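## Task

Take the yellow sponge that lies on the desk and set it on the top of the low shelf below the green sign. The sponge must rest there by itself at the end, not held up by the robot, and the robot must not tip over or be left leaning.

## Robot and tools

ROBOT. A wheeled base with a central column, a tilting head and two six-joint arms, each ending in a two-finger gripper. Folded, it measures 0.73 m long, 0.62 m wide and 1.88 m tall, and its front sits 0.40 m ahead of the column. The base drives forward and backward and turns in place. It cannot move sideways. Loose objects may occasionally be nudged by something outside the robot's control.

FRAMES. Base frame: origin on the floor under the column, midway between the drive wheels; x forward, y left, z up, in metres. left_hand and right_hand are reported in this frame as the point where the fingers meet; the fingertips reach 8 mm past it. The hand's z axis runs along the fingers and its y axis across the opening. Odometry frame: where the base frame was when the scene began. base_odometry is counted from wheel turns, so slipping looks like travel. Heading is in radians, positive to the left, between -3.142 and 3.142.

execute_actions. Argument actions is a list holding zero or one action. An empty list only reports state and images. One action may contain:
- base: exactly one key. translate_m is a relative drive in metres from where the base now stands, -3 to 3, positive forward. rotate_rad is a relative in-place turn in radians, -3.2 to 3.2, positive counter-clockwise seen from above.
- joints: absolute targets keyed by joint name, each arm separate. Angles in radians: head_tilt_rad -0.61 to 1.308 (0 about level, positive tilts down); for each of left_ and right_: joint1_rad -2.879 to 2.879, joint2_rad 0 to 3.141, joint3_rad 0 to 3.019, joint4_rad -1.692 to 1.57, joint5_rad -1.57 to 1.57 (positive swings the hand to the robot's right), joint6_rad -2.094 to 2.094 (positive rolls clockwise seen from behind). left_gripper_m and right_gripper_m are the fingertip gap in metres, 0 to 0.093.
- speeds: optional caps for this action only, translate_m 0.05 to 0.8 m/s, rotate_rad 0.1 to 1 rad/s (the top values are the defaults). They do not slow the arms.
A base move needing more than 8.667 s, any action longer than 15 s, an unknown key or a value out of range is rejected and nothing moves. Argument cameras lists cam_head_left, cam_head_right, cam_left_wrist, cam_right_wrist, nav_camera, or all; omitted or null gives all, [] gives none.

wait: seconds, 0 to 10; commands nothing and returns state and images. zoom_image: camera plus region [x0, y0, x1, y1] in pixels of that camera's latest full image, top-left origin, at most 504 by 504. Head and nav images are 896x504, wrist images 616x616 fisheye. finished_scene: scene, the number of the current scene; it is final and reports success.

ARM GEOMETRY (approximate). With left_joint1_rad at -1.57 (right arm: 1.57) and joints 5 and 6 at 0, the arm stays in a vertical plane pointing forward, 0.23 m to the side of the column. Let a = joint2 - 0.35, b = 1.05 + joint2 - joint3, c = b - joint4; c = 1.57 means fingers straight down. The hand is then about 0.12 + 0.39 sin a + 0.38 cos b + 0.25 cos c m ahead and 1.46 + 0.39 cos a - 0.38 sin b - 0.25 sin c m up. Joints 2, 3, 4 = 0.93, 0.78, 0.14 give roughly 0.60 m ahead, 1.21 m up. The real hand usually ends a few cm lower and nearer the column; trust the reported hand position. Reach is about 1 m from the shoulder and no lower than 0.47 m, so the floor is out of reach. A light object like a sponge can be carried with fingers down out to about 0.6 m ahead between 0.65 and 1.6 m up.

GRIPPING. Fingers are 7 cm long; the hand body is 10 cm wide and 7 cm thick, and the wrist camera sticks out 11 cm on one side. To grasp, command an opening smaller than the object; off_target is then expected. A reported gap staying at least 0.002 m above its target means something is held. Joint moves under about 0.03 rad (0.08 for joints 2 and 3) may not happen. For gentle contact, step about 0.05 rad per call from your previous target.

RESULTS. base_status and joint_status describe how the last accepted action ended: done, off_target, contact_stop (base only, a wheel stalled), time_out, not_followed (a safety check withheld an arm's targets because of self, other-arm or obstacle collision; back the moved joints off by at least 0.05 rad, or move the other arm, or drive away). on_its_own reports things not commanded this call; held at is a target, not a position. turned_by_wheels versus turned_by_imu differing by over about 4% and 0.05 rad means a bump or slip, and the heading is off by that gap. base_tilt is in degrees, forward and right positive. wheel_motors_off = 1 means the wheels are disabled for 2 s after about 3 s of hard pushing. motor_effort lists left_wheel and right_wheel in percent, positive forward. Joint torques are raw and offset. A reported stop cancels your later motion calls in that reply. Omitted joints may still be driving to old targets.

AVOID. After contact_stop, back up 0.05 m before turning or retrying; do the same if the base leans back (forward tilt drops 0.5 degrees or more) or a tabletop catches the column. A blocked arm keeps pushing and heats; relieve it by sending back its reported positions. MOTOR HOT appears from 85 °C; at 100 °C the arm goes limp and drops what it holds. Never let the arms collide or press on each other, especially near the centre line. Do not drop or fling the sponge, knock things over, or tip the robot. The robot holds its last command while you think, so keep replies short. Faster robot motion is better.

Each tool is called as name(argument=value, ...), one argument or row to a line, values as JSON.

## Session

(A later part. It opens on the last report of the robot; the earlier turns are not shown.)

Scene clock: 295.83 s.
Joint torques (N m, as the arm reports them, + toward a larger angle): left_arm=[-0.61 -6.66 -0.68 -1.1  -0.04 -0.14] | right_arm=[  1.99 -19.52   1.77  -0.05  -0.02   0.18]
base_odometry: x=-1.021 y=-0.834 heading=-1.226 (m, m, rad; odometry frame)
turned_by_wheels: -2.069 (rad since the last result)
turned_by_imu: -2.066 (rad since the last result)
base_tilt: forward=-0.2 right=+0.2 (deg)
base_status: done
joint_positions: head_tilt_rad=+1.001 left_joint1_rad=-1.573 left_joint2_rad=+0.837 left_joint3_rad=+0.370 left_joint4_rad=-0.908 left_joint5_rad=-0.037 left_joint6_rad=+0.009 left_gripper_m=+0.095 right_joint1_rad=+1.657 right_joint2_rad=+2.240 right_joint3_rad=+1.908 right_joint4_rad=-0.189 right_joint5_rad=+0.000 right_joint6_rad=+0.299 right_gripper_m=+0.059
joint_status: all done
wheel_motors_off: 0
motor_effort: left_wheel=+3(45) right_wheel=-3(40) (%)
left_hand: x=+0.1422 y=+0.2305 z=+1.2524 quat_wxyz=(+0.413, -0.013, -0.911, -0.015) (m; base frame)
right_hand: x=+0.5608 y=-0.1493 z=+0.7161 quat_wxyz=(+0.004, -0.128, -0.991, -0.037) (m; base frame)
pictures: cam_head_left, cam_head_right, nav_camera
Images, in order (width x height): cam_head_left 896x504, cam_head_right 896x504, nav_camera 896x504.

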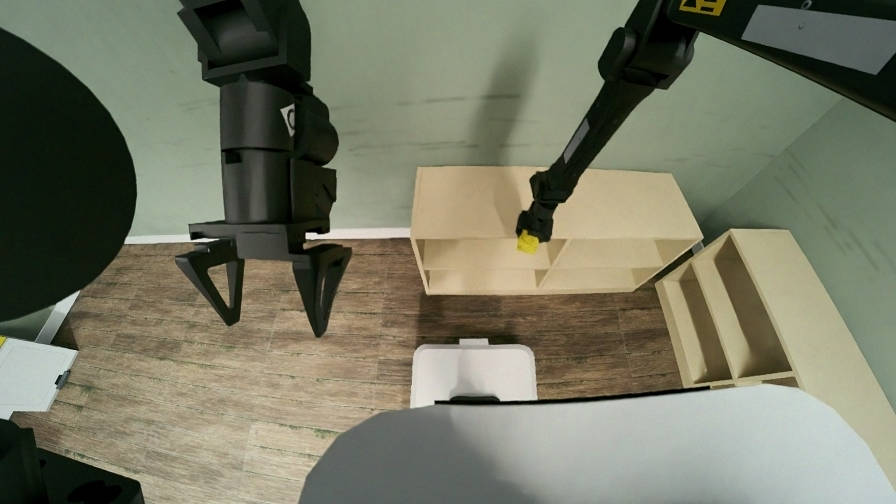

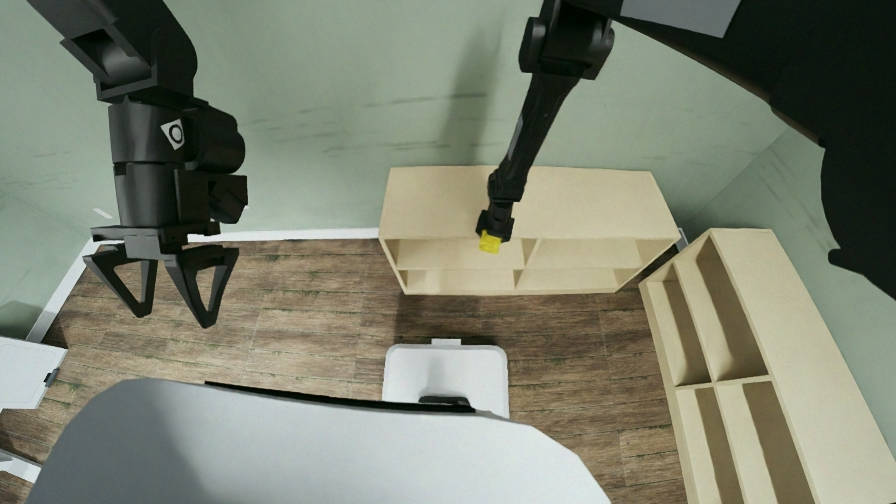

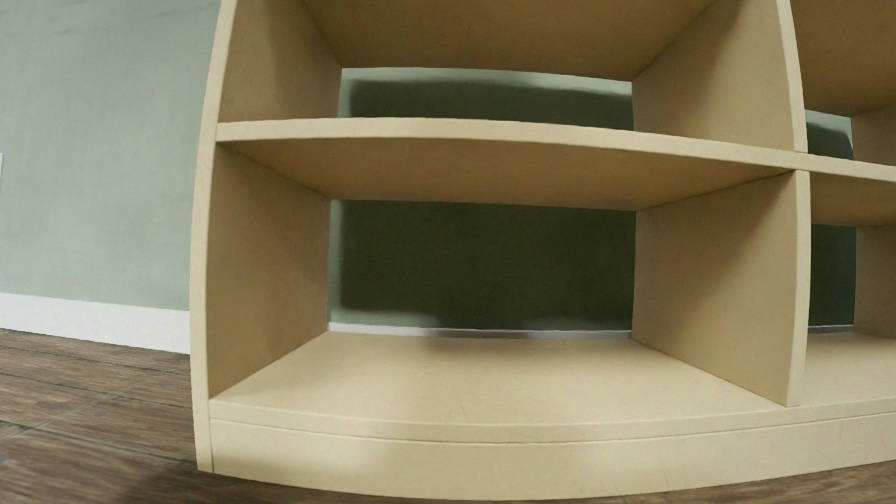

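execute_actions(
  actions=[
    {"base": {"translate_m": 0.25}, "joints": {"right_joint2_rad": 2.434, "right_joint3_rad": 2.237, "right_joint4_rad": -0.313}},
  ],
  cameras=["cam_head_left", "cam_right_wrist"],
)

Scene clock: 324.60 s.
Joint torques (N m, as the arm reports them, + toward a larger angle): left_arm=[-0.64 -6.66 -0.88 -1.11 -0.03 -0.14] | right_arm=[  1.99 -18.93   2.91   0.08  -0.01   0.18]
base_odometry: x=-0.937 y=-1.070 heading=-1.227 (m, m, rad; odometry frame)
turned_by_wheels: -0.001 (rad since the last result)
turned_by_imu: -0.002 (rad since the last result)
base_tilt: forward=-0.2 right=+0.1 (deg)
base_status: done
joint_positions: head_tilt_rad=+1.001 left_joint1_rad=-1.573 left_joint2_rad=+0.837 left_joint3_rad=+0.373 left_joint4_rad=-0.908 left_joint5_rad=-0.037 left_joint6_rad=+0.009 left_gripper_m=+0.095 right_joint1_rad=+1.657 right_joint2_rad=+2.421 right_joint3_rad=+2.235 right_joint4_rad=-0.304 right_joint5_rad=+0.000 right_joint6_rad=+0.299 right_gripper_m=+0.059
joint_status: all done
wheel_motors_off: 0
motor_effort: left_wheel=-1(54) right_wheel=+0(45) (%)
left_hand: x=+0.1438 y=+0.2305 z=+1.2519 quat_wxyz=(+0.411, -0.013, -0.911, -0.015) (m; base frame)
right_hand: x=+0.5937 y=-0.1443 z=+0.6672 quat_wxyz=(-0.011, -0.128, -0.991, -0.040) (m; base frame)
pictures: cam_head_left, cam_right_wrist
Images, in order (width x height): cam_head_left 896x504, cam_right_wrist 616x616.

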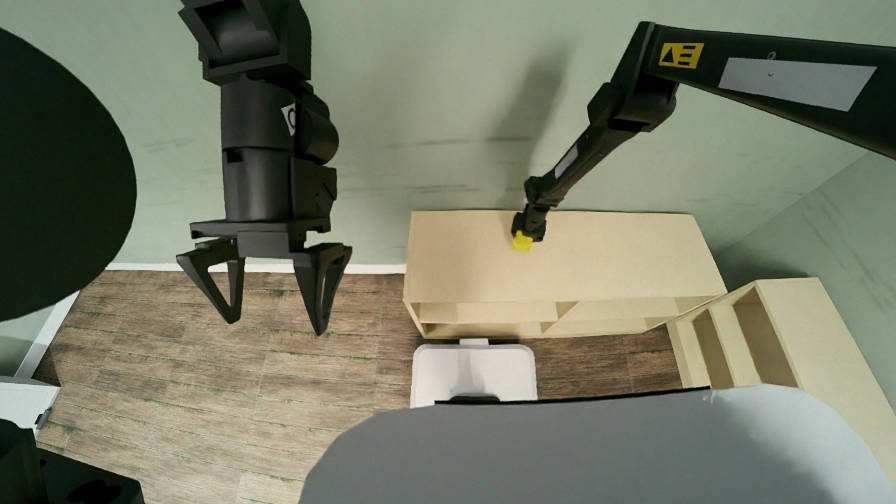

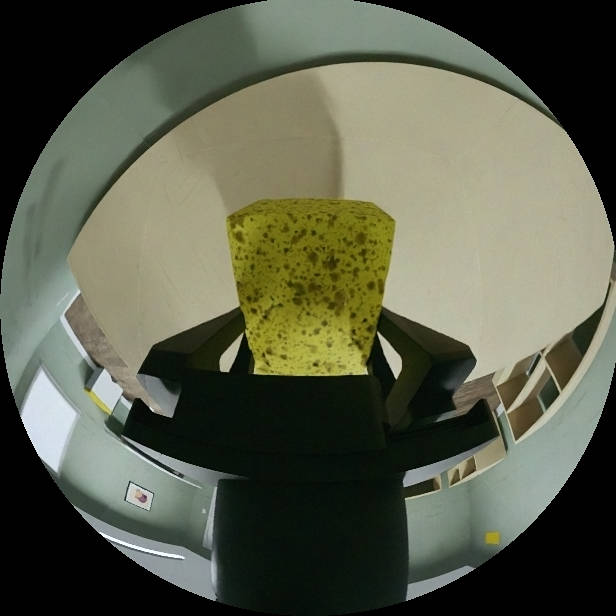

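execute_actions(
  actions=[],
  cameras=["cam_head_left", "cam_right_wrist"],
)

Scene clock: 334.63 s.
Joint torques (N m, as the arm reports them, + toward a larger angle): left_arm=[-0.6  -6.75 -0.93 -1.1  -0.04 -0.13] | right_arm=[  2.03 -18.9    2.91   0.11  -0.01   0.18]
base_odometry: x=-0.937 y=-1.070 heading=-1.227 (m, m, rad; odometry frame)
turned_by_wheels: +0.000 (rad since the last result)
turned_by_imu: -0.001 (rad since the last result)
base_tilt: forward=-0.2 right=+0.1 (deg)
base_status: done
joint_positions: head_tilt_rad=+1.001 left_joint1_rad=-1.573 left_joint2_rad=+0.837 left_joint3_rad=+0.373 left_joint4_rad=-0.908 left_joint5_rad=-0.037 left_joint6_rad=+0.009 left_gripper_m=+0.095 right_joint1_rad=+1.657 right_joint2_rad=+2.421 right_joint3_rad=+2.235 right_joint4_rad=-0.304 right_joint5_rad=+0.000 right_joint6_rad=+0.299 right_gripper_m=+0.059
joint_status: all done
wheel_motors_off: 0
motor_effort: left_wheel=-1(54) right_wheel=+0(45) (%)
left_hand: x=+0.1438 y=+0.2305 z=+1.2519 quat_wxyz=(+0.411, -0.013, -0.911, -0.015) (m; base frame)
right_hand: x=+0.5937 y=-0.1443 z=+0.6672 quat_wxyz=(-0.011, -0.128, -0.991, -0.040) (m; base frame)
pictures: cam_head_left, cam_right_wrist
Images, in order (width x height): cam_head_left 896x504, cam_right_wrist 616x616.

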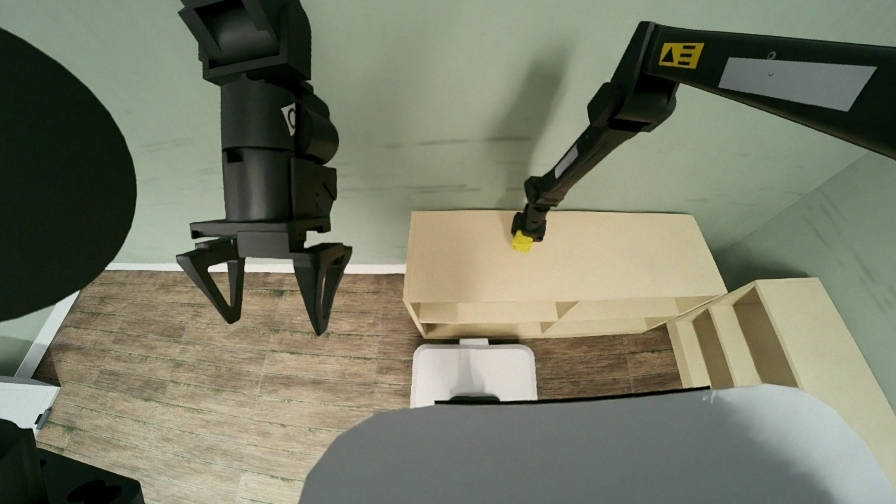

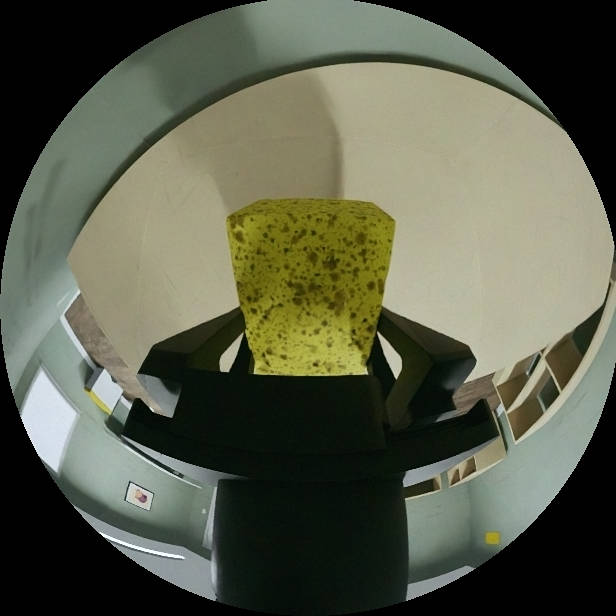

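execute_actions(
  actions=[
    {"joints": {"right_joint2_rad": 2.49, "right_joint3_rad": 2.295, "right_joint4_rad": -0.33}},
  ],
  cameras=["cam_right_wrist"],
)

Scene clock: 341.23 s.
Joint torques (N m, as the arm reports them, + toward a larger angle): left_arm=[-0.6  -6.79 -0.91 -1.1  -0.04 -0.14] | right_arm=[  2.08 -18.7    3.48  -0.13  -0.01   0.18]
base_odometry: x=-0.937 y=-1.070 heading=-1.227 (m, m, rad; odometry frame)
turned_by_wheels: +0.000 (rad since the last result)
turned_by_imu: -0.001 (rad since the last result)
base_tilt: forward=-0.2 right=+0.1 (deg)
base_status: not commanded
joint_positions: head_tilt_rad=+1.001 left_joint1_rad=-1.573 left_joint2_rad=+0.837 left_joint3_rad=+0.373 left_joint4_rad=-0.908 left_joint5_rad=-0.037 left_joint6_rad=+0.009 left_gripper_m=+0.095 right_joint1_rad=+1.657 right_joint2_rad=+2.483 right_joint3_rad=+2.282 right_joint4_rad=-0.316 right_joint5_rad=+0.000 right_joint6_rad=+0.299 right_gripper_m=+0.059
joint_status: all done
wheel_motors_off: 0
motor_effort: left_wheel=-2(1) right_wheel=+1(1) (%)
left_hand: x=+0.1438 y=+0.2305 z=+1.2519 quat_wxyz=(+0.411, -0.013, -0.911, -0.015) (m; base frame)
right_hand: x=+0.5696 y=-0.1436 z=+0.6447 quat_wxyz=(+0.002, -0.128, -0.991, -0.037) (m; base frame)
pictures: cam_right_wrist
Images, in order (width x height): cam_right_wrist 616x616.

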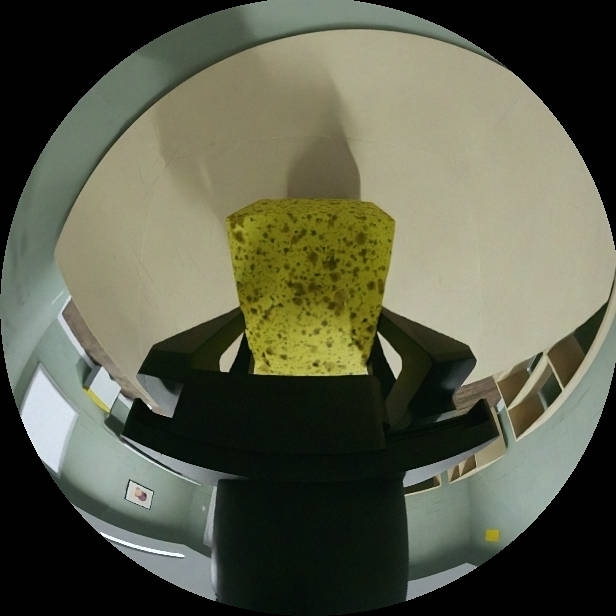

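execute_actions(
  actions=[
    {"joints": {"right_joint2_rad": 2.523, "right_joint3_rad": 2.332, "right_joint4_rad": -0.33}},
  ],
  cameras=["cam_right_wrist"],
)

Scene clock: 350.70 s.
Joint torques (N m, as the arm reports them, + toward a larger angle): left_arm=[-0.62 -6.74 -0.94 -1.09 -0.04 -0.14] | right_arm=[  2.03 -17.53   3.95  -0.11  -0.01   0.18]
base_odometry: x=-0.937 y=-1.070 heading=-1.227 (m, m, rad; odometry frame)
turned_by_wheels: +0.000 (rad since the last result)
turned_by_imu: -0.001 (rad since the last result)
base_tilt: forward=-0.2 right=+0.1 (deg)
base_status: not commanded
joint_positions: head_tilt_rad=+1.001 left_joint1_rad=-1.573 left_joint2_rad=+0.837 left_joint3_rad=+0.373 left_joint4_rad=-0.908 left_joint5_rad=-0.037 left_joint6_rad=+0.009 left_gripper_m=+0.095 right_joint1_rad=+1.657 right_joint2_rad=+2.505 right_joint3_rad=+2.313 right_joint4_rad=-0.316 right_joint5_rad=+0.000 right_joint6_rad=+0.299 right_gripper_m=+0.059
joint_status: all done
wheel_motors_off: 0
motor_effort: left_wheel=-1(1) right_wheel=+0(1) (%)
left_hand: x=+0.1438 y=+0.2305 z=+1.2519 quat_wxyz=(+0.411, -0.013, -0.911, -0.015) (m; base frame)
right_hand: x=+0.5706 y=-0.1431 z=+0.6389 quat_wxyz=(-0.002, -0.128, -0.991, -0.038) (m; base frame)
pictures: cam_right_wrist
Images, in order (width x height): cam_right_wrist 616x616.

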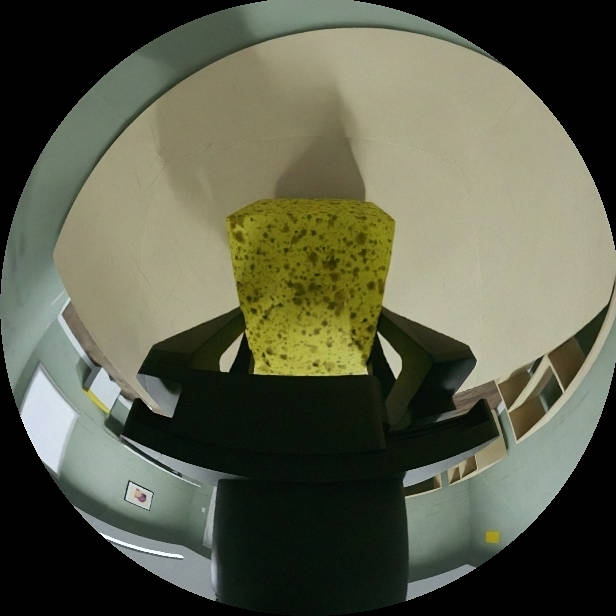

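zoom_image(
  camera="cam_right_wrist",
  region=[220, 140, 420, 250],
)

Region (220, 140, 420, 250) of cam_right_wrist's 616x616 image, scaled by 2.520, with more detail than that image has; it fills the top 277 rows of this view, and the rest is white.

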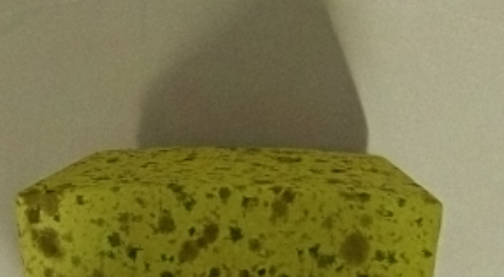

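execute_actions(
  actions=[
    {"joints": {"right_joint2_rad": 2.543, "right_joint3_rad": 2.352, "right_joint4_rad": -0.33}},
  ],
  cameras=["cam_right_wrist"],
)

zoom_image(
  camera="cam_right_wrist",
  region=[220, 140, 420, 250],
)

Scene clock: 366.23 s.
Joint torques (N m, as the arm reports them, + toward a larger angle): left_arm=[-0.58 -6.7  -0.93 -1.06 -0.04 -0.13] | right_arm=[  2.   -17.41   3.93  -0.11  -0.01   0.18]
base_odometry: x=-0.937 y=-1.070 heading=-1.227 (m, m, rad; odometry frame)
turned_by_wheels: +0.000 (rad since the last result)
turned_by_imu: -0.001 (rad since the last result)
base_tilt: forward=-0.2 right=+0.1 (deg)
base_status: not commanded
joint_positions: head_tilt_rad=+1.001 left_joint1_rad=-1.573 left_joint2_rad=+0.837 left_joint3_rad=+0.373 left_joint4_rad=-0.908 left_joint5_rad=-0.037 left_joint6_rad=+0.009 left_gripper_m=+0.095 right_joint1_rad=+1.657 right_joint2_rad=+2.524 right_joint3_rad=+2.334 right_joint4_rad=-0.316 right_joint5_rad=+0.001 right_joint6_rad=+0.299 right_gripper_m=+0.059
joint_status: all done
wheel_motors_off: 0
motor_effort: left_wheel=-1(1) right_wheel=+0(2) (%)
left_hand: x=+0.1438 y=+0.2305 z=+1.2519 quat_wxyz=(+0.411, -0.013, -0.911, -0.015) (m; base frame)
right_hand: x=+0.5668 y=-0.1429 z=+0.6328 quat_wxyz=(-0.003, -0.128, -0.991, -0.038) (m; base frame)
pictures: cam_right_wrist
Images, in order (width x height): cam_right_wrist 616x616.

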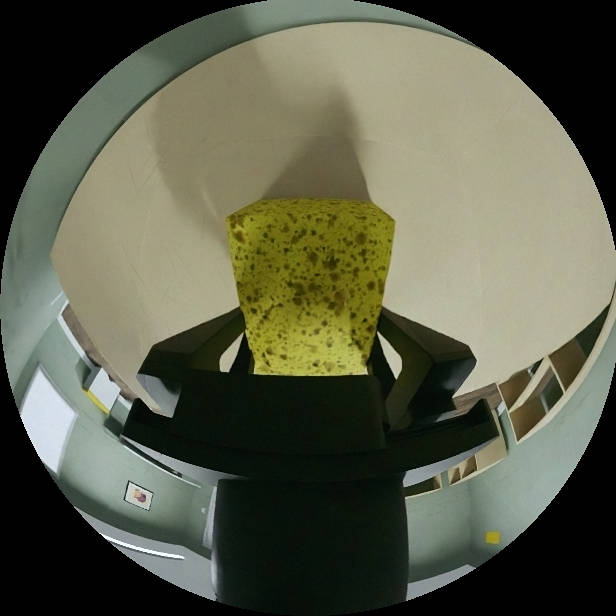

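Region (220, 140, 420, 250) of cam_right_wrist's 616x616 image, scaled by 2.520, with more detail than that image has; it fills the top 277 rows of this view, and the rest is white.

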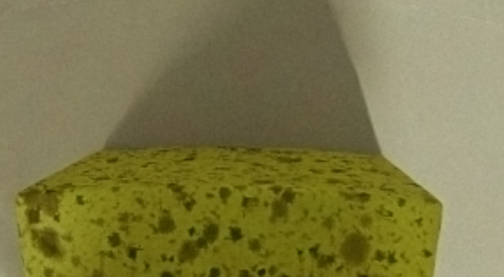

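The shadow now meets both bottom corners of the sponge, so it's touching the shelf. Opening the gripper.

execute_actions(
  actions=[
    {"joints": {"right_gripper_m": 0.09}},
  ],
  cameras=["cam_right_wrist"],
)

Scene clock: 370.50 s.
Joint torques (N m, as the arm reports them, + toward a larger angle): left_arm=[-0.6  -6.66 -0.94 -1.08 -0.03 -0.14] | right_arm=[  2.06 -17.33   3.9   -0.11  -0.01   0.18]
base_odometry: x=-0.937 y=-1.070 heading=-1.227 (m, m, rad; odometry frame)
turned_by_wheels: +0.000 (rad since the last result)
turned_by_imu: -0.001 (rad since the last result)
base_tilt: forward=-0.2 right=+0.1 (deg)
base_status: not commanded
joint_positions: head_tilt_rad=+1.001 left_joint1_rad=-1.573 left_joint2_rad=+0.837 left_joint3_rad=+0.373 left_joint4_rad=-0.908 left_joint5_rad=-0.037 left_joint6_rad=+0.009 left_gripper_m=+0.095 right_joint1_rad=+1.657 right_joint2_rad=+2.524 right_joint3_rad=+2.334 right_joint4_rad=-0.316 right_joint5_rad=+0.001 right_joint6_rad=+0.299 right_gripper_m=+0.090
joint_status: all done
wheel_motors_off: 0
motor_effort: left_wheel=-1(1) right_wheel=+1(1) (%)
left_hand: x=+0.1438 y=+0.2305 z=+1.2519 quat_wxyz=(+0.411, -0.013, -0.911, -0.015) (m; base frame)
right_hand: x=+0.5668 y=-0.1429 z=+0.6328 quat_wxyz=(-0.003, -0.128, -0.991, -0.038) (m; base frame)
pictures: cam_right_wrist
Images, in order (width x height): cam_right_wrist 616x616.

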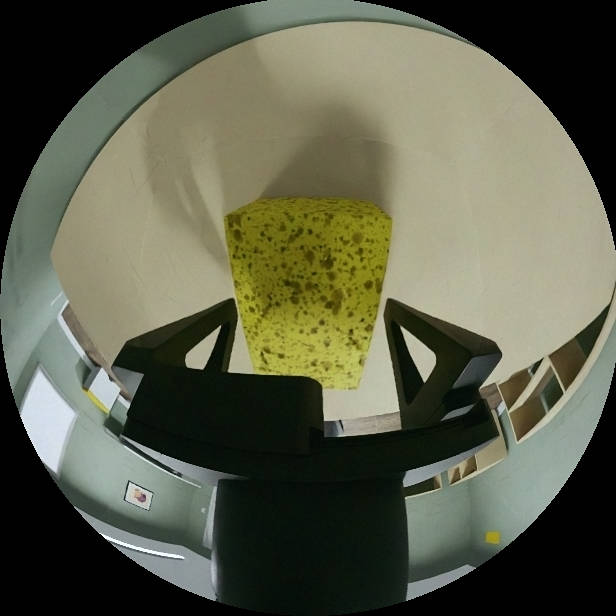

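execute_actions(
  actions=[
    {"joints": {"right_joint2_rad": 2.27, "right_joint3_rad": 2.0, "right_joint4_rad": -0.23}},
  ],
  cameras=["cam_head_left", "cam_right_wrist"],
)

Scene clock: 376.07 s.
Joint torques (N m, as the arm reports them, + toward a larger angle): left_arm=[-0.65 -6.76 -0.92 -1.12 -0.04 -0.13] | right_arm=[  1.87 -18.87   2.14   0.99  -0.01   0.17]
base_odometry: x=-0.937 y=-1.070 heading=-1.227 (m, m, rad; odometry frame)
turned_by_wheels: +0.000 (rad since the last result)
turned_by_imu: -0.001 (rad since the last result)
base_tilt: forward=-0.2 right=+0.1 (deg)
base_status: not commanded
joint_positions: head_tilt_rad=+1.001 left_joint1_rad=-1.573 left_joint2_rad=+0.837 left_joint3_rad=+0.373 left_joint4_rad=-0.908 left_joint5_rad=-0.037 left_joint6_rad=+0.009 left_gripper_m=+0.095 right_joint1_rad=+1.657 right_joint2_rad=+2.252 right_joint3_rad=+2.003 right_joint4_rad=-0.241 right_joint5_rad=+0.001 right_joint6_rad=+0.299 right_gripper_m=+0.090
joint_status: all done
wheel_motors_off: 0
motor_effort: left_wheel=-1(0) right_wheel=+1(1) (%)
left_hand: x=+0.1438 y=+0.2305 z=+1.2519 quat_wxyz=(+0.411, -0.013, -0.911, -0.015) (m; base frame)
right_hand: x=+0.5970 y=-0.1481 z=+0.7189 quat_wxyz=(-0.011, -0.128, -0.991, -0.039) (m; base frame)
pictures: cam_head_left, cam_right_wrist
Images, in order (width x height): cam_head_left 896x504, cam_right_wrist 616x616.

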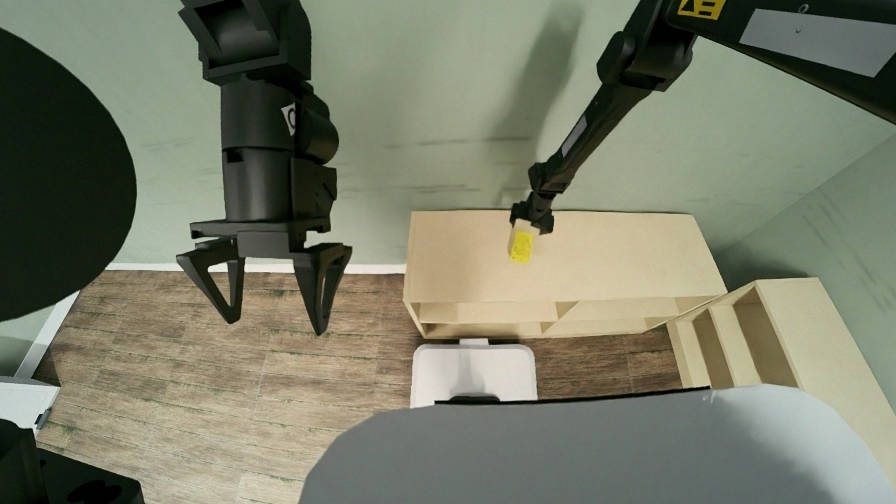

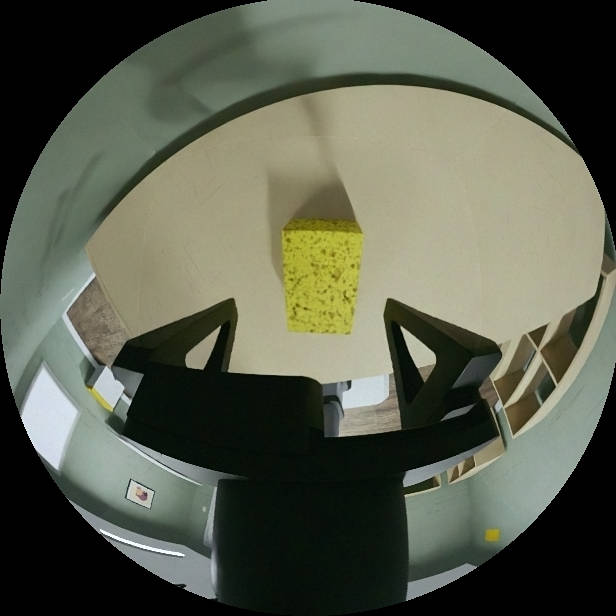

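execute_actions(
  actions=[],
  cameras=["cam_head_right", "cam_left_wrist", "nav_camera"],
)

Scene clock: 380.90 s.
Joint torques (N m, as the arm reports them, + toward a larger angle): left_arm=[-0.57 -6.74 -0.92 -1.1  -0.03 -0.13] | right_arm=[  1.87 -18.9    2.16   0.99  -0.02   0.18]
base_odometry: x=-0.937 y=-1.070 heading=-1.227 (m, m, rad; odometry frame)
turned_by_wheels: +0.000 (rad since the last result)
turned_by_imu: -0.001 (rad since the last result)
base_tilt: forward=-0.2 right=+0.1 (deg)
base_status: not commanded
joint_positions: head_tilt_rad=+1.001 left_joint1_rad=-1.573 left_joint2_rad=+0.837 left_joint3_rad=+0.373 left_joint4_rad=-0.908 left_joint5_rad=-0.037 left_joint6_rad=+0.009 left_gripper_m=+0.095 right_joint1_rad=+1.657 right_joint2_rad=+2.252 right_joint3_rad=+2.003 right_joint4_rad=-0.241 right_joint5_rad=+0.001 right_joint6_rad=+0.299 right_gripper_m=+0.090
joint_status: all done
wheel_motors_off: 0
motor_effort: left_wheel=-1(0) right_wheel=+1(1) (%)
left_hand: x=+0.1438 y=+0.2305 z=+1.2519 quat_wxyz=(+0.411, -0.013, -0.911, -0.015) (m; base frame)
right_hand: x=+0.5970 y=-0.1481 z=+0.7189 quat_wxyz=(-0.011, -0.128, -0.991, -0.039) (m; base frame)
pictures: cam_head_right, cam_left_wrist, nav_camera
Images, in order (width x height): cam_head_right 896x504, cam_left_wrist 616x616, nav_camera 896x504.

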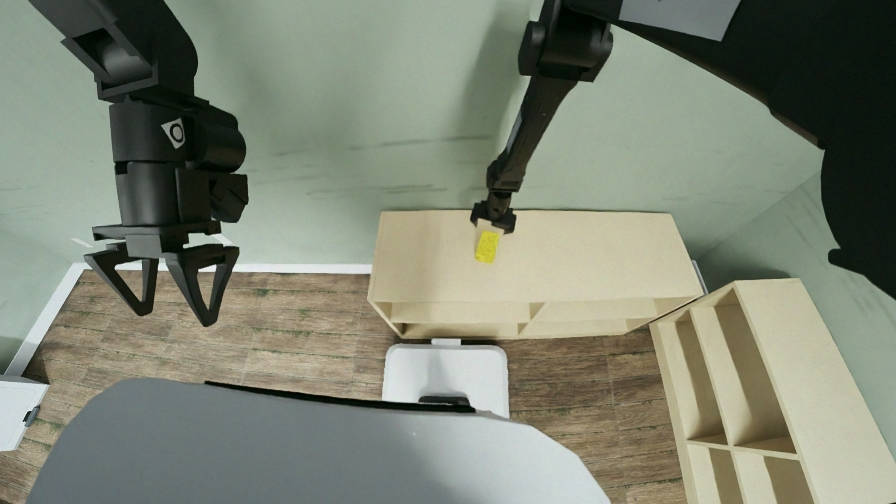

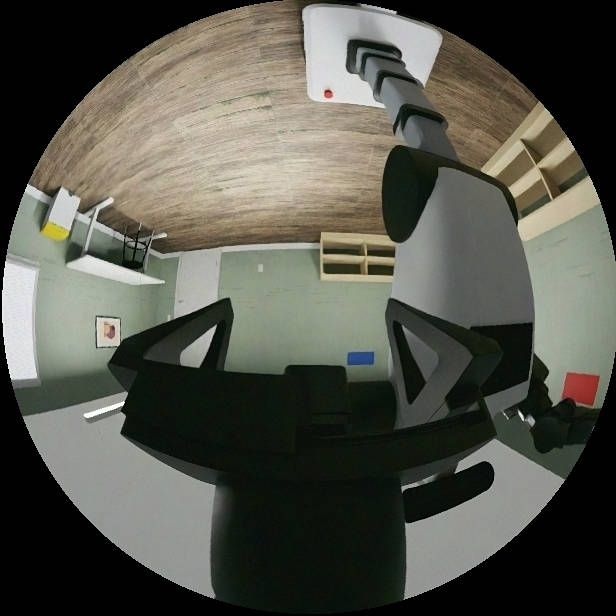

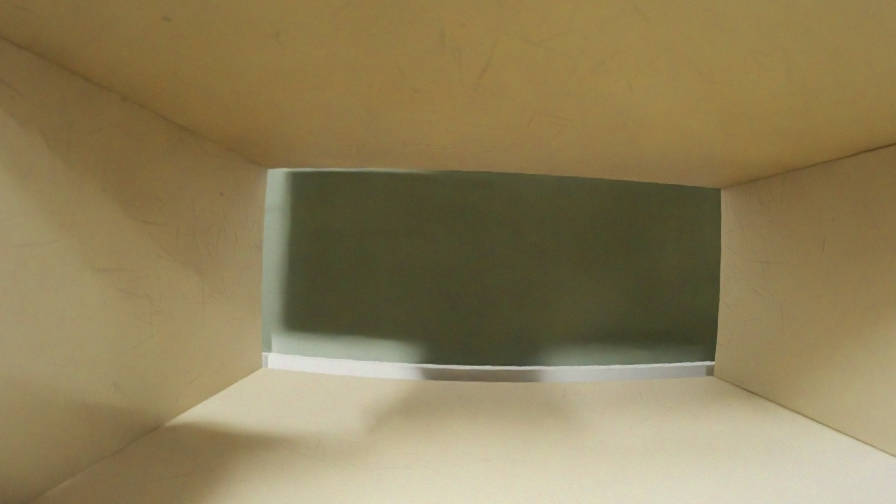

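The blue, red and yellow signs hang over the other shelves, which fits this being the green-sign shelf. The sponge is resting freely on top, so I'm ending the scene.

finished_scene(
  scene=2,
)

The scene is finished: the task was done.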